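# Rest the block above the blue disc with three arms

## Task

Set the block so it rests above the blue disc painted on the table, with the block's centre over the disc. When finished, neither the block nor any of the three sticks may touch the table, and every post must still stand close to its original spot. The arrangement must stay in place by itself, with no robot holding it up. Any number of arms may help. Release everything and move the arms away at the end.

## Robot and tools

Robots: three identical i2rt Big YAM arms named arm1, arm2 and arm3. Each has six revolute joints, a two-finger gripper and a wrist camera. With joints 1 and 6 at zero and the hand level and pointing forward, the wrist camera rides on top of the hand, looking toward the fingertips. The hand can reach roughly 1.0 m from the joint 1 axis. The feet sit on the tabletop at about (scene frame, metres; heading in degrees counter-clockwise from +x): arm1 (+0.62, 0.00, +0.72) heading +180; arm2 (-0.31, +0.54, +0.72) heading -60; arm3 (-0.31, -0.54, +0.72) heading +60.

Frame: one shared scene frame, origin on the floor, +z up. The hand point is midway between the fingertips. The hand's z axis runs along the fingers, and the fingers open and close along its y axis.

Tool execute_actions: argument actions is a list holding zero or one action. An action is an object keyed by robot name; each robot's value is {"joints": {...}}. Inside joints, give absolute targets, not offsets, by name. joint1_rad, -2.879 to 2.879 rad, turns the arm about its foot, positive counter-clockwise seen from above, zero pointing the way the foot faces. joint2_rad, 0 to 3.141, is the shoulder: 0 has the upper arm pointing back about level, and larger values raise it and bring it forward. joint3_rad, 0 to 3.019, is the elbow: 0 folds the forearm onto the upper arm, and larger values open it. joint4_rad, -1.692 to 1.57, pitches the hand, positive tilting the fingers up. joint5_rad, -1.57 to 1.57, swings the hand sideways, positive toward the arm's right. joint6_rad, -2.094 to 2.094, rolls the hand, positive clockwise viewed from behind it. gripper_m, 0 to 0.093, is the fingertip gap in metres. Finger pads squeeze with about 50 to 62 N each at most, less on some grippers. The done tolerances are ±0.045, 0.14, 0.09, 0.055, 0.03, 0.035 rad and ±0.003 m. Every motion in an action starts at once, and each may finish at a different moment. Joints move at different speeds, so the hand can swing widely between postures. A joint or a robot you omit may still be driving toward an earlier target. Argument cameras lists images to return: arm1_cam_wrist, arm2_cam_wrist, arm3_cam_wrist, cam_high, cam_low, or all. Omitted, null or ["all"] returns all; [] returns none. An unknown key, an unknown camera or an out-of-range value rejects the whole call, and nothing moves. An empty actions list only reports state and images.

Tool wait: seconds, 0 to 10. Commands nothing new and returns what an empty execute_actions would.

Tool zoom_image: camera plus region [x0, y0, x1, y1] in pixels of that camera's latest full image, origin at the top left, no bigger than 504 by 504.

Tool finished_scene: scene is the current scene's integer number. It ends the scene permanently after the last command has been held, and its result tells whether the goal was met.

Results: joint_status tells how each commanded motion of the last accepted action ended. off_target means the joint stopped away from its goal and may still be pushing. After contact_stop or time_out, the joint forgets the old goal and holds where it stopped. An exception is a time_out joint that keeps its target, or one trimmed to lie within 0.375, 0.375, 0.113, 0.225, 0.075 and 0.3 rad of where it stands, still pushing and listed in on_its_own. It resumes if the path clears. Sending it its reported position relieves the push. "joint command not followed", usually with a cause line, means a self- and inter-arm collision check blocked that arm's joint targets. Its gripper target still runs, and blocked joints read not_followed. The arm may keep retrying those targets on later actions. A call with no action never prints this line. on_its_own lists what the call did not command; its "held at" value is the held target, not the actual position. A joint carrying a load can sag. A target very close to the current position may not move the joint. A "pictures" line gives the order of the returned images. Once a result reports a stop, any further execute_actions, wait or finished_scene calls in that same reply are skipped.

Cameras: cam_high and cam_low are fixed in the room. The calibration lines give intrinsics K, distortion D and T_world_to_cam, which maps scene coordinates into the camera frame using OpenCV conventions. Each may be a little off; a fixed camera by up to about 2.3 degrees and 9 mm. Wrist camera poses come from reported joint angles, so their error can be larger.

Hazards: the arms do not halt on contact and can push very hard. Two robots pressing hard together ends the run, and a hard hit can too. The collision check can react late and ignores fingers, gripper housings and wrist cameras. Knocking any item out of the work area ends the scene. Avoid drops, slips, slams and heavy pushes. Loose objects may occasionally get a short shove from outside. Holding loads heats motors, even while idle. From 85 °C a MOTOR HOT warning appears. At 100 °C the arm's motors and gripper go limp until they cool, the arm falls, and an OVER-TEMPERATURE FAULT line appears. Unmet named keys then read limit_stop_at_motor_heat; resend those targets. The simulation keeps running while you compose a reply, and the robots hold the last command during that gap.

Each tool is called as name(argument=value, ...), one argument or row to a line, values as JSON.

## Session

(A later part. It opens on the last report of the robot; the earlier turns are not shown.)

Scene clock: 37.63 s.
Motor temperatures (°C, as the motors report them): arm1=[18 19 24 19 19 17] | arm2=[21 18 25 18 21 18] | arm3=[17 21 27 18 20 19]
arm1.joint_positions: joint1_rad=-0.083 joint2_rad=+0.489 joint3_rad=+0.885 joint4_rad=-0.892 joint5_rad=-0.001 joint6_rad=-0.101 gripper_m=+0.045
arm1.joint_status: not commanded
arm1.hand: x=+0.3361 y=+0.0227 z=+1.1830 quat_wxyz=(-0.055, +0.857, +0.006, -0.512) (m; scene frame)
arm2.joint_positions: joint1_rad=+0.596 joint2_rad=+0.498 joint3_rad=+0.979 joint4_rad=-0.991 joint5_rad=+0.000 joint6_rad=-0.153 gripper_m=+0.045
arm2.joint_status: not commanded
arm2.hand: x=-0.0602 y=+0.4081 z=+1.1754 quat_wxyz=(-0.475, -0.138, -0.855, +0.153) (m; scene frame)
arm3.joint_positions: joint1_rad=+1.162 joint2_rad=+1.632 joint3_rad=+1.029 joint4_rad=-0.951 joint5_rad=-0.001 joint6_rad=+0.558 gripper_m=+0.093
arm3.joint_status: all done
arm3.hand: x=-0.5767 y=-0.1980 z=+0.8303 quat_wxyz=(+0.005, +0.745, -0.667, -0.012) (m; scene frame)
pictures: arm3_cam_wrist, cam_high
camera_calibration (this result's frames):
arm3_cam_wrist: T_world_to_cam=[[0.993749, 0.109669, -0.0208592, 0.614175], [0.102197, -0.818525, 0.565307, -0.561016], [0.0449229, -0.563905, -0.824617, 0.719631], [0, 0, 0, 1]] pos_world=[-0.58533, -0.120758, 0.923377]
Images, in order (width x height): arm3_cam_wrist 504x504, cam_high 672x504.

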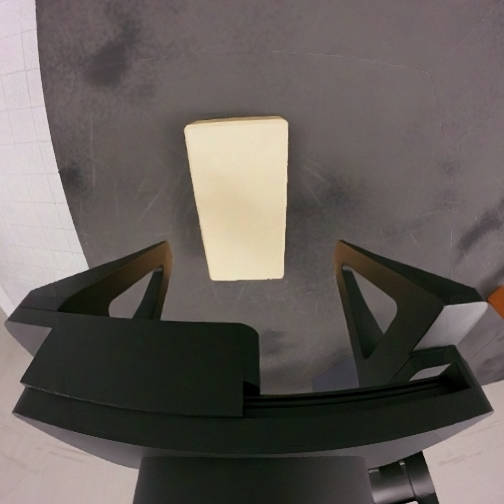

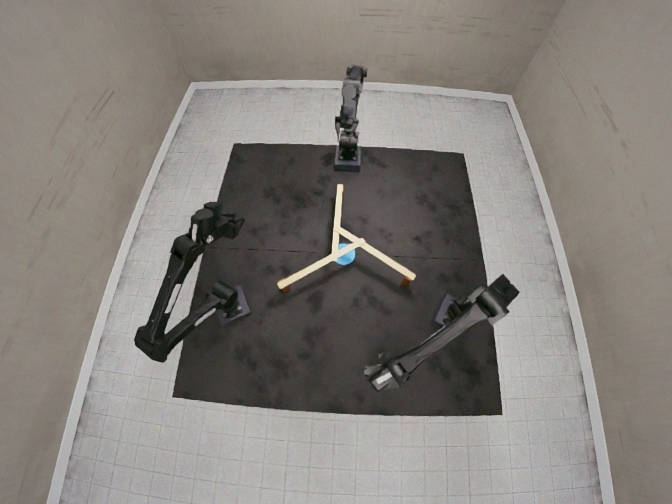

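execute_actions(
  actions=[
    {"arm3":{"joints":{"joint2_rad":1.79,"joint3_rad":1.04,"joint4_rad":-0.775,"joint1_rad":1.175}}},
  ],
  cameras=["arm3_cam_wrist"],
)

execute_actions(
  actions=[
    {"arm3":{"joints":{"gripper_m":0.04}}},
  ],
  cameras=["arm3_cam_wrist","cam_low"],
)

Scene clock: 39.00 s.
Motor temperatures (°C, as the motors report them): arm1=[18 19 24 19 19 17] | arm2=[21 18 25 18 21 18] | arm3=[17 21 26 18 20 19]
arm1.joint_positions: joint1_rad=-0.083 joint2_rad=+0.489 joint3_rad=+0.885 joint4_rad=-0.892 joint5_rad=-0.001 joint6_rad=-0.101 gripper_m=+0.045
arm1.joint_status: not commanded
arm1.hand: x=+0.3361 y=+0.0227 z=+1.1830 quat_wxyz=(-0.055, +0.857, +0.006, -0.512) (m; scene frame)
arm2.joint_positions: joint1_rad=+0.596 joint2_rad=+0.498 joint3_rad=+0.979 joint4_rad=-0.991 joint5_rad=+0.000 joint6_rad=-0.153 gripper_m=+0.045
arm2.joint_status: not commanded
arm2.hand: x=-0.0602 y=+0.4081 z=+1.1754 quat_wxyz=(-0.475, -0.138, -0.855, +0.153) (m; scene frame)
arm3.joint_positions: joint1_rad=+1.165 joint2_rad=+1.810 joint3_rad=+1.029 joint4_rad=-0.793 joint5_rad=-0.001 joint6_rad=+0.558 gripper_m=+0.093
arm3.joint_status: all done
arm3.hand: x=-0.5890 y=-0.1863 z=+0.7562 quat_wxyz=(+0.007, +0.746, -0.666, -0.002) (m; scene frame)
pictures: arm3_cam_wrist
camera_calibration (this result's frames):
arm3_cam_wrist: T_world_to_cam=[[0.993573, 0.112737, -0.010151, 0.615934], [0.0977308, -0.809149, 0.579419, -0.519858], [0.0571084, -0.576688, -0.814966, 0.663145], [0, 0, 0, 1]] pos_world=[-0.599041, -0.107654, 0.847909]
Images, in order (width x height): arm3_cam_wrist 504x504.

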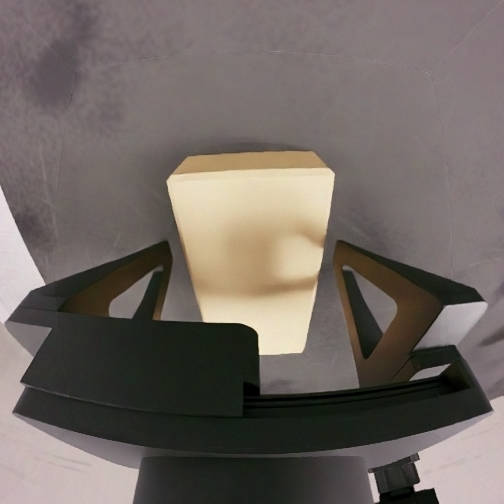

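Scene clock: 39.60 s.
Motor temperatures (°C, as the motors report them): arm1=[18 19 24 19 19 17] | arm2=[21 18 25 18 21 18] | arm3=[17 21 26 18 20 19]
arm1.joint_positions: joint1_rad=-0.083 joint2_rad=+0.489 joint3_rad=+0.885 joint4_rad=-0.892 joint5_rad=-0.001 joint6_rad=-0.101 gripper_m=+0.045
arm1.joint_status: not commanded
arm1.hand: x=+0.3361 y=+0.0227 z=+1.1830 quat_wxyz=(-0.055, +0.857, +0.006, -0.512) (m; scene frame)
arm2.joint_positions: joint1_rad=+0.596 joint2_rad=+0.498 joint3_rad=+0.979 joint4_rad=-0.991 joint5_rad=+0.000 joint6_rad=-0.153 gripper_m=+0.045
arm2.joint_status: not commanded
arm2.hand: x=-0.0602 y=+0.4081 z=+1.1754 quat_wxyz=(-0.475, -0.138, -0.855, +0.153) (m; scene frame)
arm3.joint_positions: joint1_rad=+1.165 joint2_rad=+1.810 joint3_rad=+1.029 joint4_rad=-0.791 joint5_rad=+0.000 joint6_rad=+0.560 gripper_m=+0.069
arm3.joint_status: gripper_m off_target (ended at +0.069, target +0.040)
arm3.hand: x=-0.5892 y=-0.1858 z=+0.7562 quat_wxyz=(+0.007, +0.745, -0.666, -0.003) (m; scene frame)
pictures: arm3_cam_wrist, cam_low
camera_calibration (this result's frames):
arm3_cam_wrist: T_world_to_cam=[[0.993782, 0.110831, -0.0107099, 0.616313], [0.0966298, -0.810634, 0.577525, -0.518903], [0.0553261, -0.574969, -0.816303, 0.66374], [0, 0, 0, 1]] pos_world=[-0.599061, -0.107318, 0.848093]
Images, in order (width x height): arm3_cam_wrist 504x504, cam_low 672x504.

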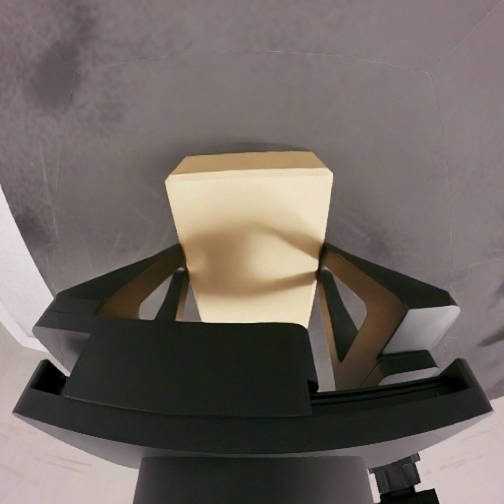

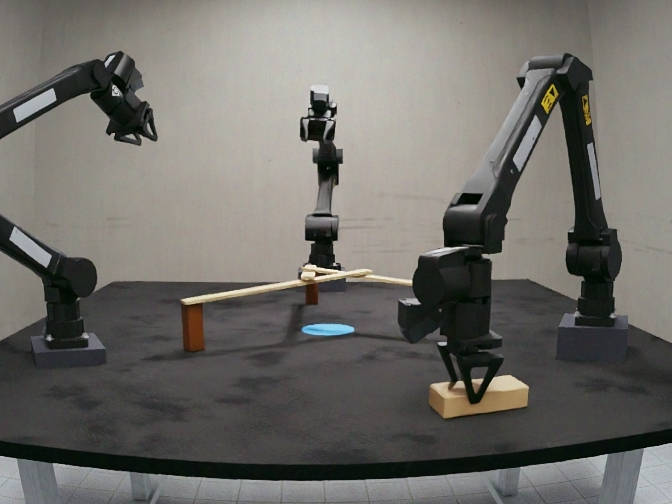

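execute_actions(
  actions=[
    {"arm3":{"joints":{"joint2_rad":1.3,"joint4_rad":-1.1}}},
  ],
  cameras=[],
)

execute_actions(
  actions=[
    {"arm3":{"joints":{"joint1_rad":-0.025,"joint6_rad":0,"joint2_rad":1.7,"joint3_rad":2.0,"joint4_rad":-1.47}}},
  ],
  cameras=[],
)

execute_actions(
  actions=[
    {"arm3":{"joints":{"joint2_rad":2.04}}},
  ],
  cameras=["arm3_cam_wrist","cam_low","cam_high"],
)

Scene clock: 41.67 s.
Motor temperatures (°C, as the motors report them): arm1=[18 19 24 19 19 17] | arm2=[21 18 25 18 21 18] | arm3=[17 21 26 18 20 19]
arm1.joint_positions: joint1_rad=-0.083 joint2_rad=+0.489 joint3_rad=+0.885 joint4_rad=-0.892 joint5_rad=-0.001 joint6_rad=-0.101 gripper_m=+0.045
arm1.joint_status: not commanded
arm1.hand: x=+0.3361 y=+0.0227 z=+1.1830 quat_wxyz=(-0.055, +0.857, +0.006, -0.512) (m; scene frame)
arm2.joint_positions: joint1_rad=+0.596 joint2_rad=+0.498 joint3_rad=+0.979 joint4_rad=-0.991 joint5_rad=+0.000 joint6_rad=-0.153 gripper_m=+0.045
arm2.joint_status: not commanded
arm2.hand: x=-0.0602 y=+0.4081 z=+1.1754 quat_wxyz=(-0.475, -0.138, -0.855, +0.153) (m; scene frame)
arm3.joint_positions: joint1_rad=+1.165 joint2_rad=+1.304 joint3_rad=+1.024 joint4_rad=-1.087 joint5_rad=+0.000 joint6_rad=+0.560 gripper_m=+0.069
arm3.joint_status: all done
arm3.hand: x=-0.5590 y=-0.2193 z=+0.9557 quat_wxyz=(-0.011, +0.741, -0.663, -0.104) (m; scene frame)
pictures: none
No camera images: the call's "cameras" was empty. Leave "cameras" out to get every camera's image.

Scene clock: 43.50 s.
Motor temperatures (°C, as the motors report them): arm1=[18 19 25 19 19 17] | arm2=[21 18 25 18 21 18] | arm3=[17 22 27 18 20 19]
arm1.joint_positions: joint1_rad=-0.083 joint2_rad=+0.489 joint3_rad=+0.885 joint4_rad=-0.892 joint5_rad=-0.001 joint6_rad=-0.101 gripper_m=+0.045
arm1.joint_status: not commanded
arm1.hand: x=+0.3361 y=+0.0227 z=+1.1830 quat_wxyz=(-0.055, +0.857, +0.006, -0.512) (m; scene frame)
arm2.joint_positions: joint1_rad=+0.596 joint2_rad=+0.498 joint3_rad=+0.979 joint4_rad=-0.991 joint5_rad=+0.000 joint6_rad=-0.153 gripper_m=+0.045
arm2.joint_status: not commanded
arm2.hand: x=-0.0602 y=+0.4081 z=+1.1754 quat_wxyz=(-0.475, -0.138, -0.855, +0.153) (m; scene frame)
arm3.joint_positions: joint1_rad=-0.029 joint2_rad=+1.722 joint3_rad=+1.936 joint4_rad=-1.458 joint5_rad=+0.003 joint6_rad=+0.013 gripper_m=+0.069
arm3.joint_status: all done
arm3.hand: x=-0.0062 y=-0.0170 z=+1.1227 quat_wxyz=(-0.134, +0.488, -0.858, -0.083) (m; scene frame)
pictures: none
No camera images: the call's "cameras" was empty. Leave "cameras" out to get every camera's image.

Scene clock: 44.87 s.
Motor temperatures (°C, as the motors report them): arm1=[18 19 25 19 19 17] | arm2=[21 18 26 18 21 18] | arm3=[17 22 27 18 20 19]
arm1.joint_positions: joint1_rad=-0.083 joint2_rad=+0.489 joint3_rad=+0.885 joint4_rad=-0.892 joint5_rad=-0.001 joint6_rad=-0.101 gripper_m=+0.045
arm1.joint_status: not commanded
arm1.hand: x=+0.3361 y=+0.0227 z=+1.1830 quat_wxyz=(-0.055, +0.857, +0.006, -0.512) (m; scene frame)
arm2.joint_positions: joint1_rad=+0.596 joint2_rad=+0.498 joint3_rad=+0.979 joint4_rad=-0.991 joint5_rad=+0.000 joint6_rad=-0.153 gripper_m=+0.045
arm2.joint_status: not commanded
arm2.hand: x=-0.0602 y=+0.4081 z=+1.1754 quat_wxyz=(-0.475, -0.138, -0.855, +0.153) (m; scene frame)
arm3.joint_positions: joint1_rad=-0.028 joint2_rad=+2.075 joint3_rad=+1.962 joint4_rad=-1.463 joint5_rad=+0.003 joint6_rad=+0.012 gripper_m=+0.069
arm3.joint_status: all done
arm3.hand: x=+0.0124 y=+0.0205 z=+0.9193 quat_wxyz=(+0.009, +0.496, -0.868, +0.002) (m; scene frame)
pictures: arm3_cam_wrist, cam_high, cam_low
camera_calibration (this result's frames):
arm3_cam_wrist: T_world_to_cam=[[0.860999, -0.508599, -0.00273594, 0.00434962], [-0.410059, -0.697344, 0.587847, -0.509536], [-0.300886, -0.505014, -0.808968, 0.878486], [0, 0, 0, 1]] pos_world=[0.0516399, 0.0905382, 1.01021]
Images, in order (width x height): arm3_cam_wrist 504x504, cam_high 672x504, cam_low 672x504.

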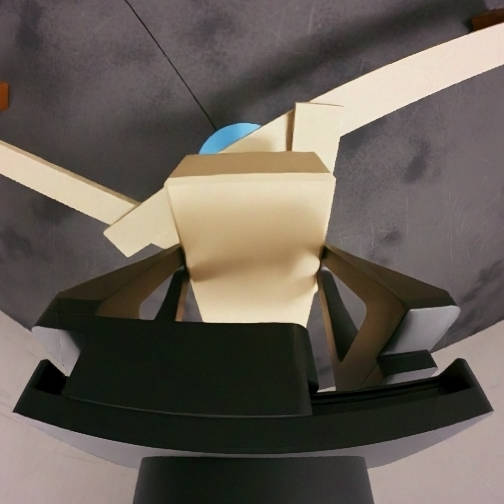

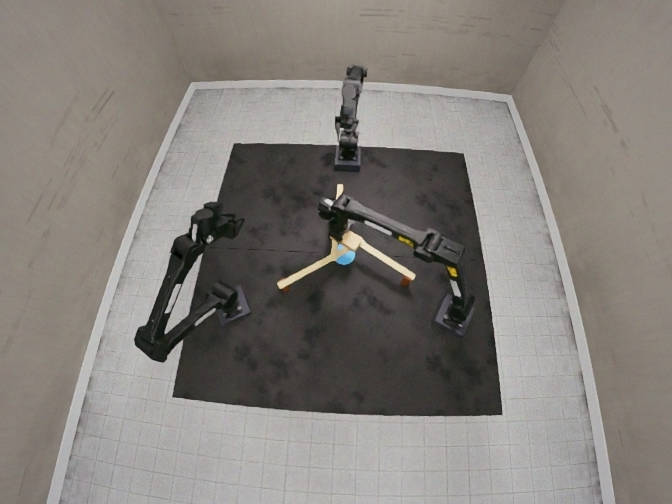

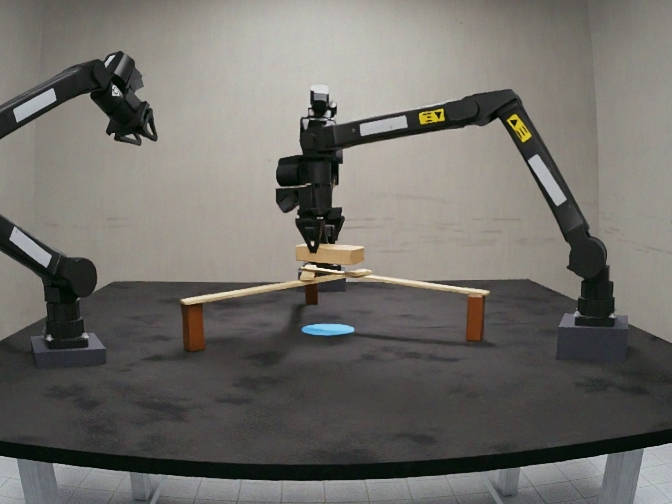

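execute_actions(
  actions=[
    {"arm3":{"joints":{"joint2_rad":2.075,"joint4_rad":-1.44}}},
  ],
  cameras=["cam_low"],
)

zoom_image(
  camera="cam_low",
  region=[240,200,420,300],
)

Scene clock: 45.97 s.
Motor temperatures (°C, as the motors report them): arm1=[18 19 25 19 19 17] | arm2=[21 18 26 18 21 18] | arm3=[17 22 27 18 20 19]
arm1.joint_positions: joint1_rad=-0.083 joint2_rad=+0.489 joint3_rad=+0.885 joint4_rad=-0.892 joint5_rad=-0.001 joint6_rad=-0.101 gripper_m=+0.045
arm1.joint_status: not commanded
arm1.hand: x=+0.3361 y=+0.0227 z=+1.1830 quat_wxyz=(-0.055, +0.857, +0.006, -0.512) (m; scene frame)
arm2.joint_positions: joint1_rad=+0.596 joint2_rad=+0.498 joint3_rad=+0.979 joint4_rad=-0.991 joint5_rad=+0.000 joint6_rad=-0.153 gripper_m=+0.045
arm2.joint_status: not commanded
arm2.hand: x=-0.0602 y=+0.4081 z=+1.1754 quat_wxyz=(-0.475, -0.138, -0.855, +0.153) (m; scene frame)
arm3.joint_positions: joint1_rad=-0.028 joint2_rad=+2.081 joint3_rad=+1.962 joint4_rad=-1.455 joint5_rad=+0.003 joint6_rad=+0.012 gripper_m=+0.069
arm3.joint_status: all done
arm3.hand: x=+0.0133 y=+0.0222 z=+0.9155 quat_wxyz=(+0.008, +0.496, -0.868, +0.001) (m; scene frame)
pictures: cam_low
Images, in order (width x height): cam_low 672x504.

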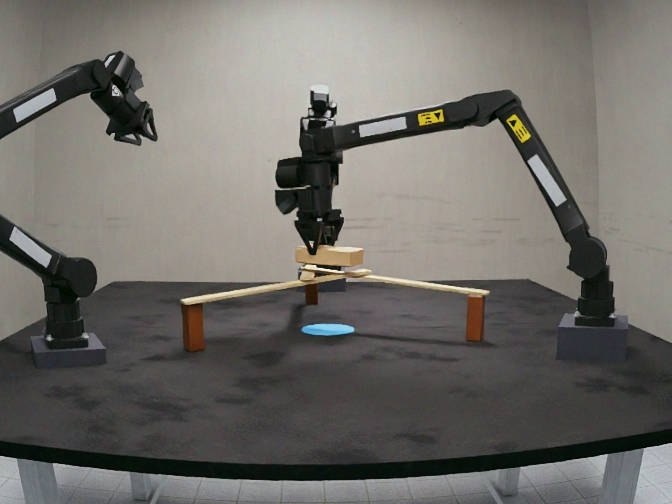

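Region (240, 200, 420, 300) of cam_low's 672x504 image, scaled by 2.800, with more detail than that image has.

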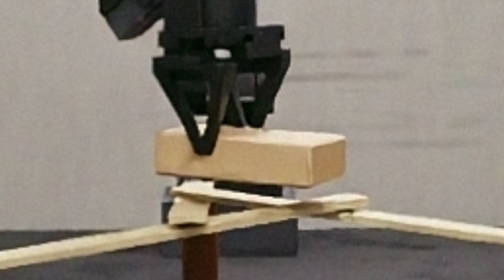

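execute_actions(
  actions=[
    {"arm3":{"joints":{"joint2_rad":2.11}}},
  ],
  cameras=["cam_low"],
)

zoom_image(
  camera="cam_low",
  region=[240,200,420,300],
)

Scene clock: 47.17 s.
Motor temperatures (°C, as the motors report them): arm1=[18 19 25 19 19 17] | arm2=[21 18 26 18 21 18] | arm3=[17 23 27 18 20 19]
arm1.joint_positions: joint1_rad=-0.083 joint2_rad=+0.489 joint3_rad=+0.885 joint4_rad=-0.892 joint5_rad=-0.001 joint6_rad=-0.101 gripper_m=+0.045
arm1.joint_status: not commanded
arm1.hand: x=+0.3361 y=+0.0227 z=+1.1830 quat_wxyz=(-0.055, +0.857, +0.006, -0.512) (m; scene frame)
arm2.joint_positions: joint1_rad=+0.596 joint2_rad=+0.498 joint3_rad=+0.979 joint4_rad=-0.991 joint5_rad=+0.000 joint6_rad=-0.153 gripper_m=+0.045
arm2.joint_status: not commanded
arm2.hand: x=-0.0602 y=+0.4081 z=+1.1754 quat_wxyz=(-0.475, -0.138, -0.855, +0.153) (m; scene frame)
arm3.joint_positions: joint1_rad=-0.028 joint2_rad=+2.116 joint3_rad=+1.962 joint4_rad=-1.454 joint5_rad=+0.004 joint6_rad=+0.012 gripper_m=+0.069
arm3.joint_status: all done
arm3.hand: x=+0.0131 y=+0.0220 z=+0.8939 quat_wxyz=(+0.023, +0.496, -0.868, +0.010) (m; scene frame)
pictures: cam_low
Images, in order (width x height): cam_low 672x504.

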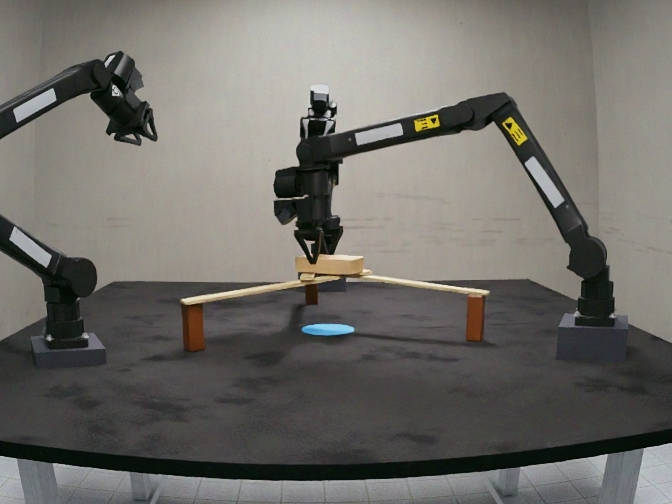

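Region (240, 200, 420, 300) of cam_low's 672x504 image, scaled by 2.800, with more detail than that image has.

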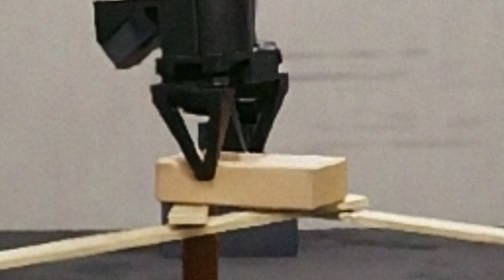

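execute_actions(
  actions=[
    {"arm3":{"joints":{"gripper_m":0.09}}},
  ],
  cameras=[],
)

execute_actions(
  actions=[
    {"arm3":{"joints":{"joint2_rad":1.3}}},
  ],
)

Scene clock: 48.00 s.
Motor temperatures (°C, as the motors report them): arm1=[18 19 26 19 19 17] | arm2=[21 18 26 18 21 18] | arm3=[17 23 27 18 20 19]
arm1.joint_positions: joint1_rad=-0.083 joint2_rad=+0.489 joint3_rad=+0.885 joint4_rad=-0.892 joint5_rad=-0.001 joint6_rad=-0.101 gripper_m=+0.045
arm1.joint_status: not commanded
arm1.hand: x=+0.3361 y=+0.0227 z=+1.1830 quat_wxyz=(-0.055, +0.857, +0.006, -0.512) (m; scene frame)
arm2.joint_positions: joint1_rad=+0.596 joint2_rad=+0.498 joint3_rad=+0.979 joint4_rad=-0.991 joint5_rad=+0.000 joint6_rad=-0.153 gripper_m=+0.045
arm2.joint_status: not commanded
arm2.hand: x=-0.0602 y=+0.4081 z=+1.1754 quat_wxyz=(-0.475, -0.138, -0.855, +0.153) (m; scene frame)
arm3.joint_positions: joint1_rad=-0.028 joint2_rad=+2.116 joint3_rad=+1.962 joint4_rad=-1.454 joint5_rad=+0.003 joint6_rad=+0.012 gripper_m=+0.090
arm3.joint_status: all done
arm3.hand: x=+0.0130 y=+0.0221 z=+0.8939 quat_wxyz=(+0.023, +0.496, -0.868, +0.010) (m; scene frame)
pictures: none
No camera images: the call's "cameras" was empty. Leave "cameras" out to get every camera's image.

Scene clock: 50.00 s.
Motor temperatures (°C, as the motors report them): arm1=[18 19 26 19 19 17] | arm2=[21 18 26 18 21 18] | arm3=[17 23 27 18 20 19]
arm1.joint_positions: joint1_rad=-0.083 joint2_rad=+0.489 joint3_rad=+0.885 joint4_rad=-0.892 joint5_rad=-0.001 joint6_rad=-0.101 gripper_m=+0.045
arm1.joint_status: not commanded
arm1.hand: x=+0.3361 y=+0.0227 z=+1.1830 quat_wxyz=(-0.055, +0.857, +0.006, -0.512) (m; scene frame)
arm2.joint_positions: joint1_rad=+0.596 joint2_rad=+0.498 joint3_rad=+0.979 joint4_rad=-0.991 joint5_rad=+0.000 joint6_rad=-0.153 gripper_m=+0.045
arm2.joint_status: not commanded
arm2.hand: x=-0.0602 y=+0.4081 z=+1.1754 quat_wxyz=(-0.475, -0.138, -0.855, +0.153) (m; scene frame)
arm3.joint_positions: joint1_rad=-0.028 joint2_rad=+1.316 joint3_rad=+1.987 joint4_rad=-1.451 joint5_rad=+0.003 joint6_rad=+0.012 gripper_m=+0.090
arm3.joint_status: all done
arm3.hand: x=-0.0692 y=-0.1301 z=+1.3593 quat_wxyz=(-0.326, +0.457, -0.804, -0.195) (m; scene frame)
pictures: arm1_cam_wrist, arm2_cam_wrist, arm3_cam_wrist, cam_high, cam_low
camera_calibration (this result's frames):
arm1_cam_wrist: T_world_to_cam=[[0.0378587, 0.993231, 0.109814, -0.164818], [0.91263, 0.0103955, -0.408655, 0.179172], [-0.407031, 0.115691, -0.906058, 1.32439], [0, 0, 0, 1]] pos_world=[0.381791, 0.0086196, 1.2913]
arm2_cam_wrist: T_world_to_cam=[[-0.380157, -0.916252, 0.126344, 0.198492], [-0.862824, 0.302102, -0.405301, 0.308097], [0.333189, -0.263091, -0.90541, 1.31794], [0, 0, 0, 1]] pos_world=[-0.0978315, 0.435529, 1.29307]
arm3_cam_wrist: T_world_to_cam=[[0.860644, -0.509015, -0.0139795, 0.0143846], [-0.50399, -0.847586, -0.166108, 0.0921755], [0.0727028, 0.150006, -0.986008, 1.48553], [0, 0, 0, 1]] pos_world=[-0.0739269, -0.13739, 1.48026]
Images, in order (width x height): arm1_cam_wrist 504x504, arm2_cam_wrist 504x504, arm3_cam_wrist 504x504, cam_high 672x504, cam_low 672x504.

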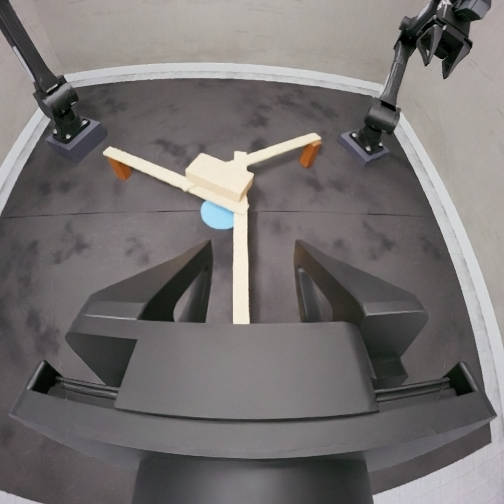

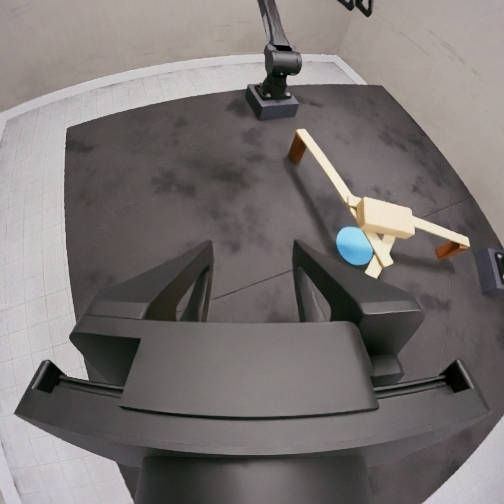

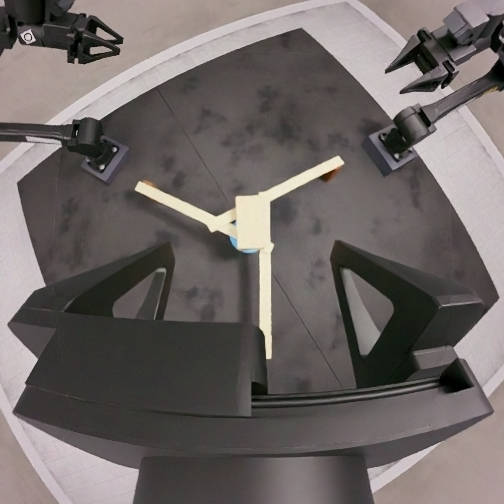

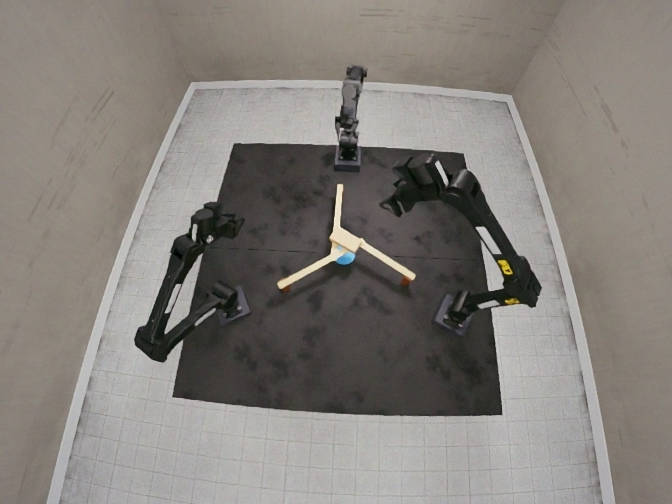

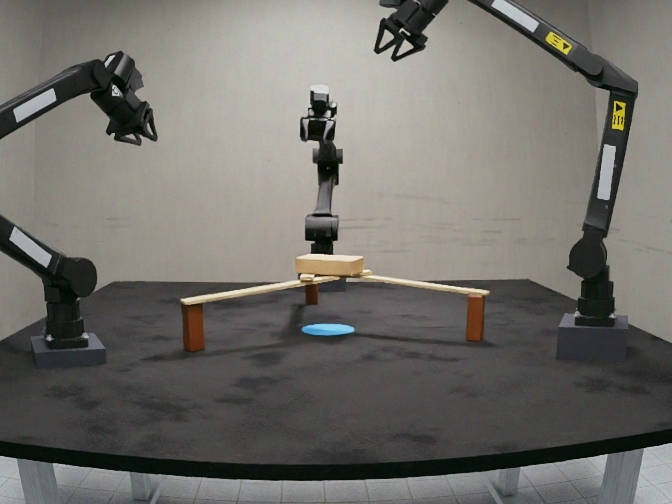

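finished_scene(
  scene=1,
)

The scene is finished: the task was done.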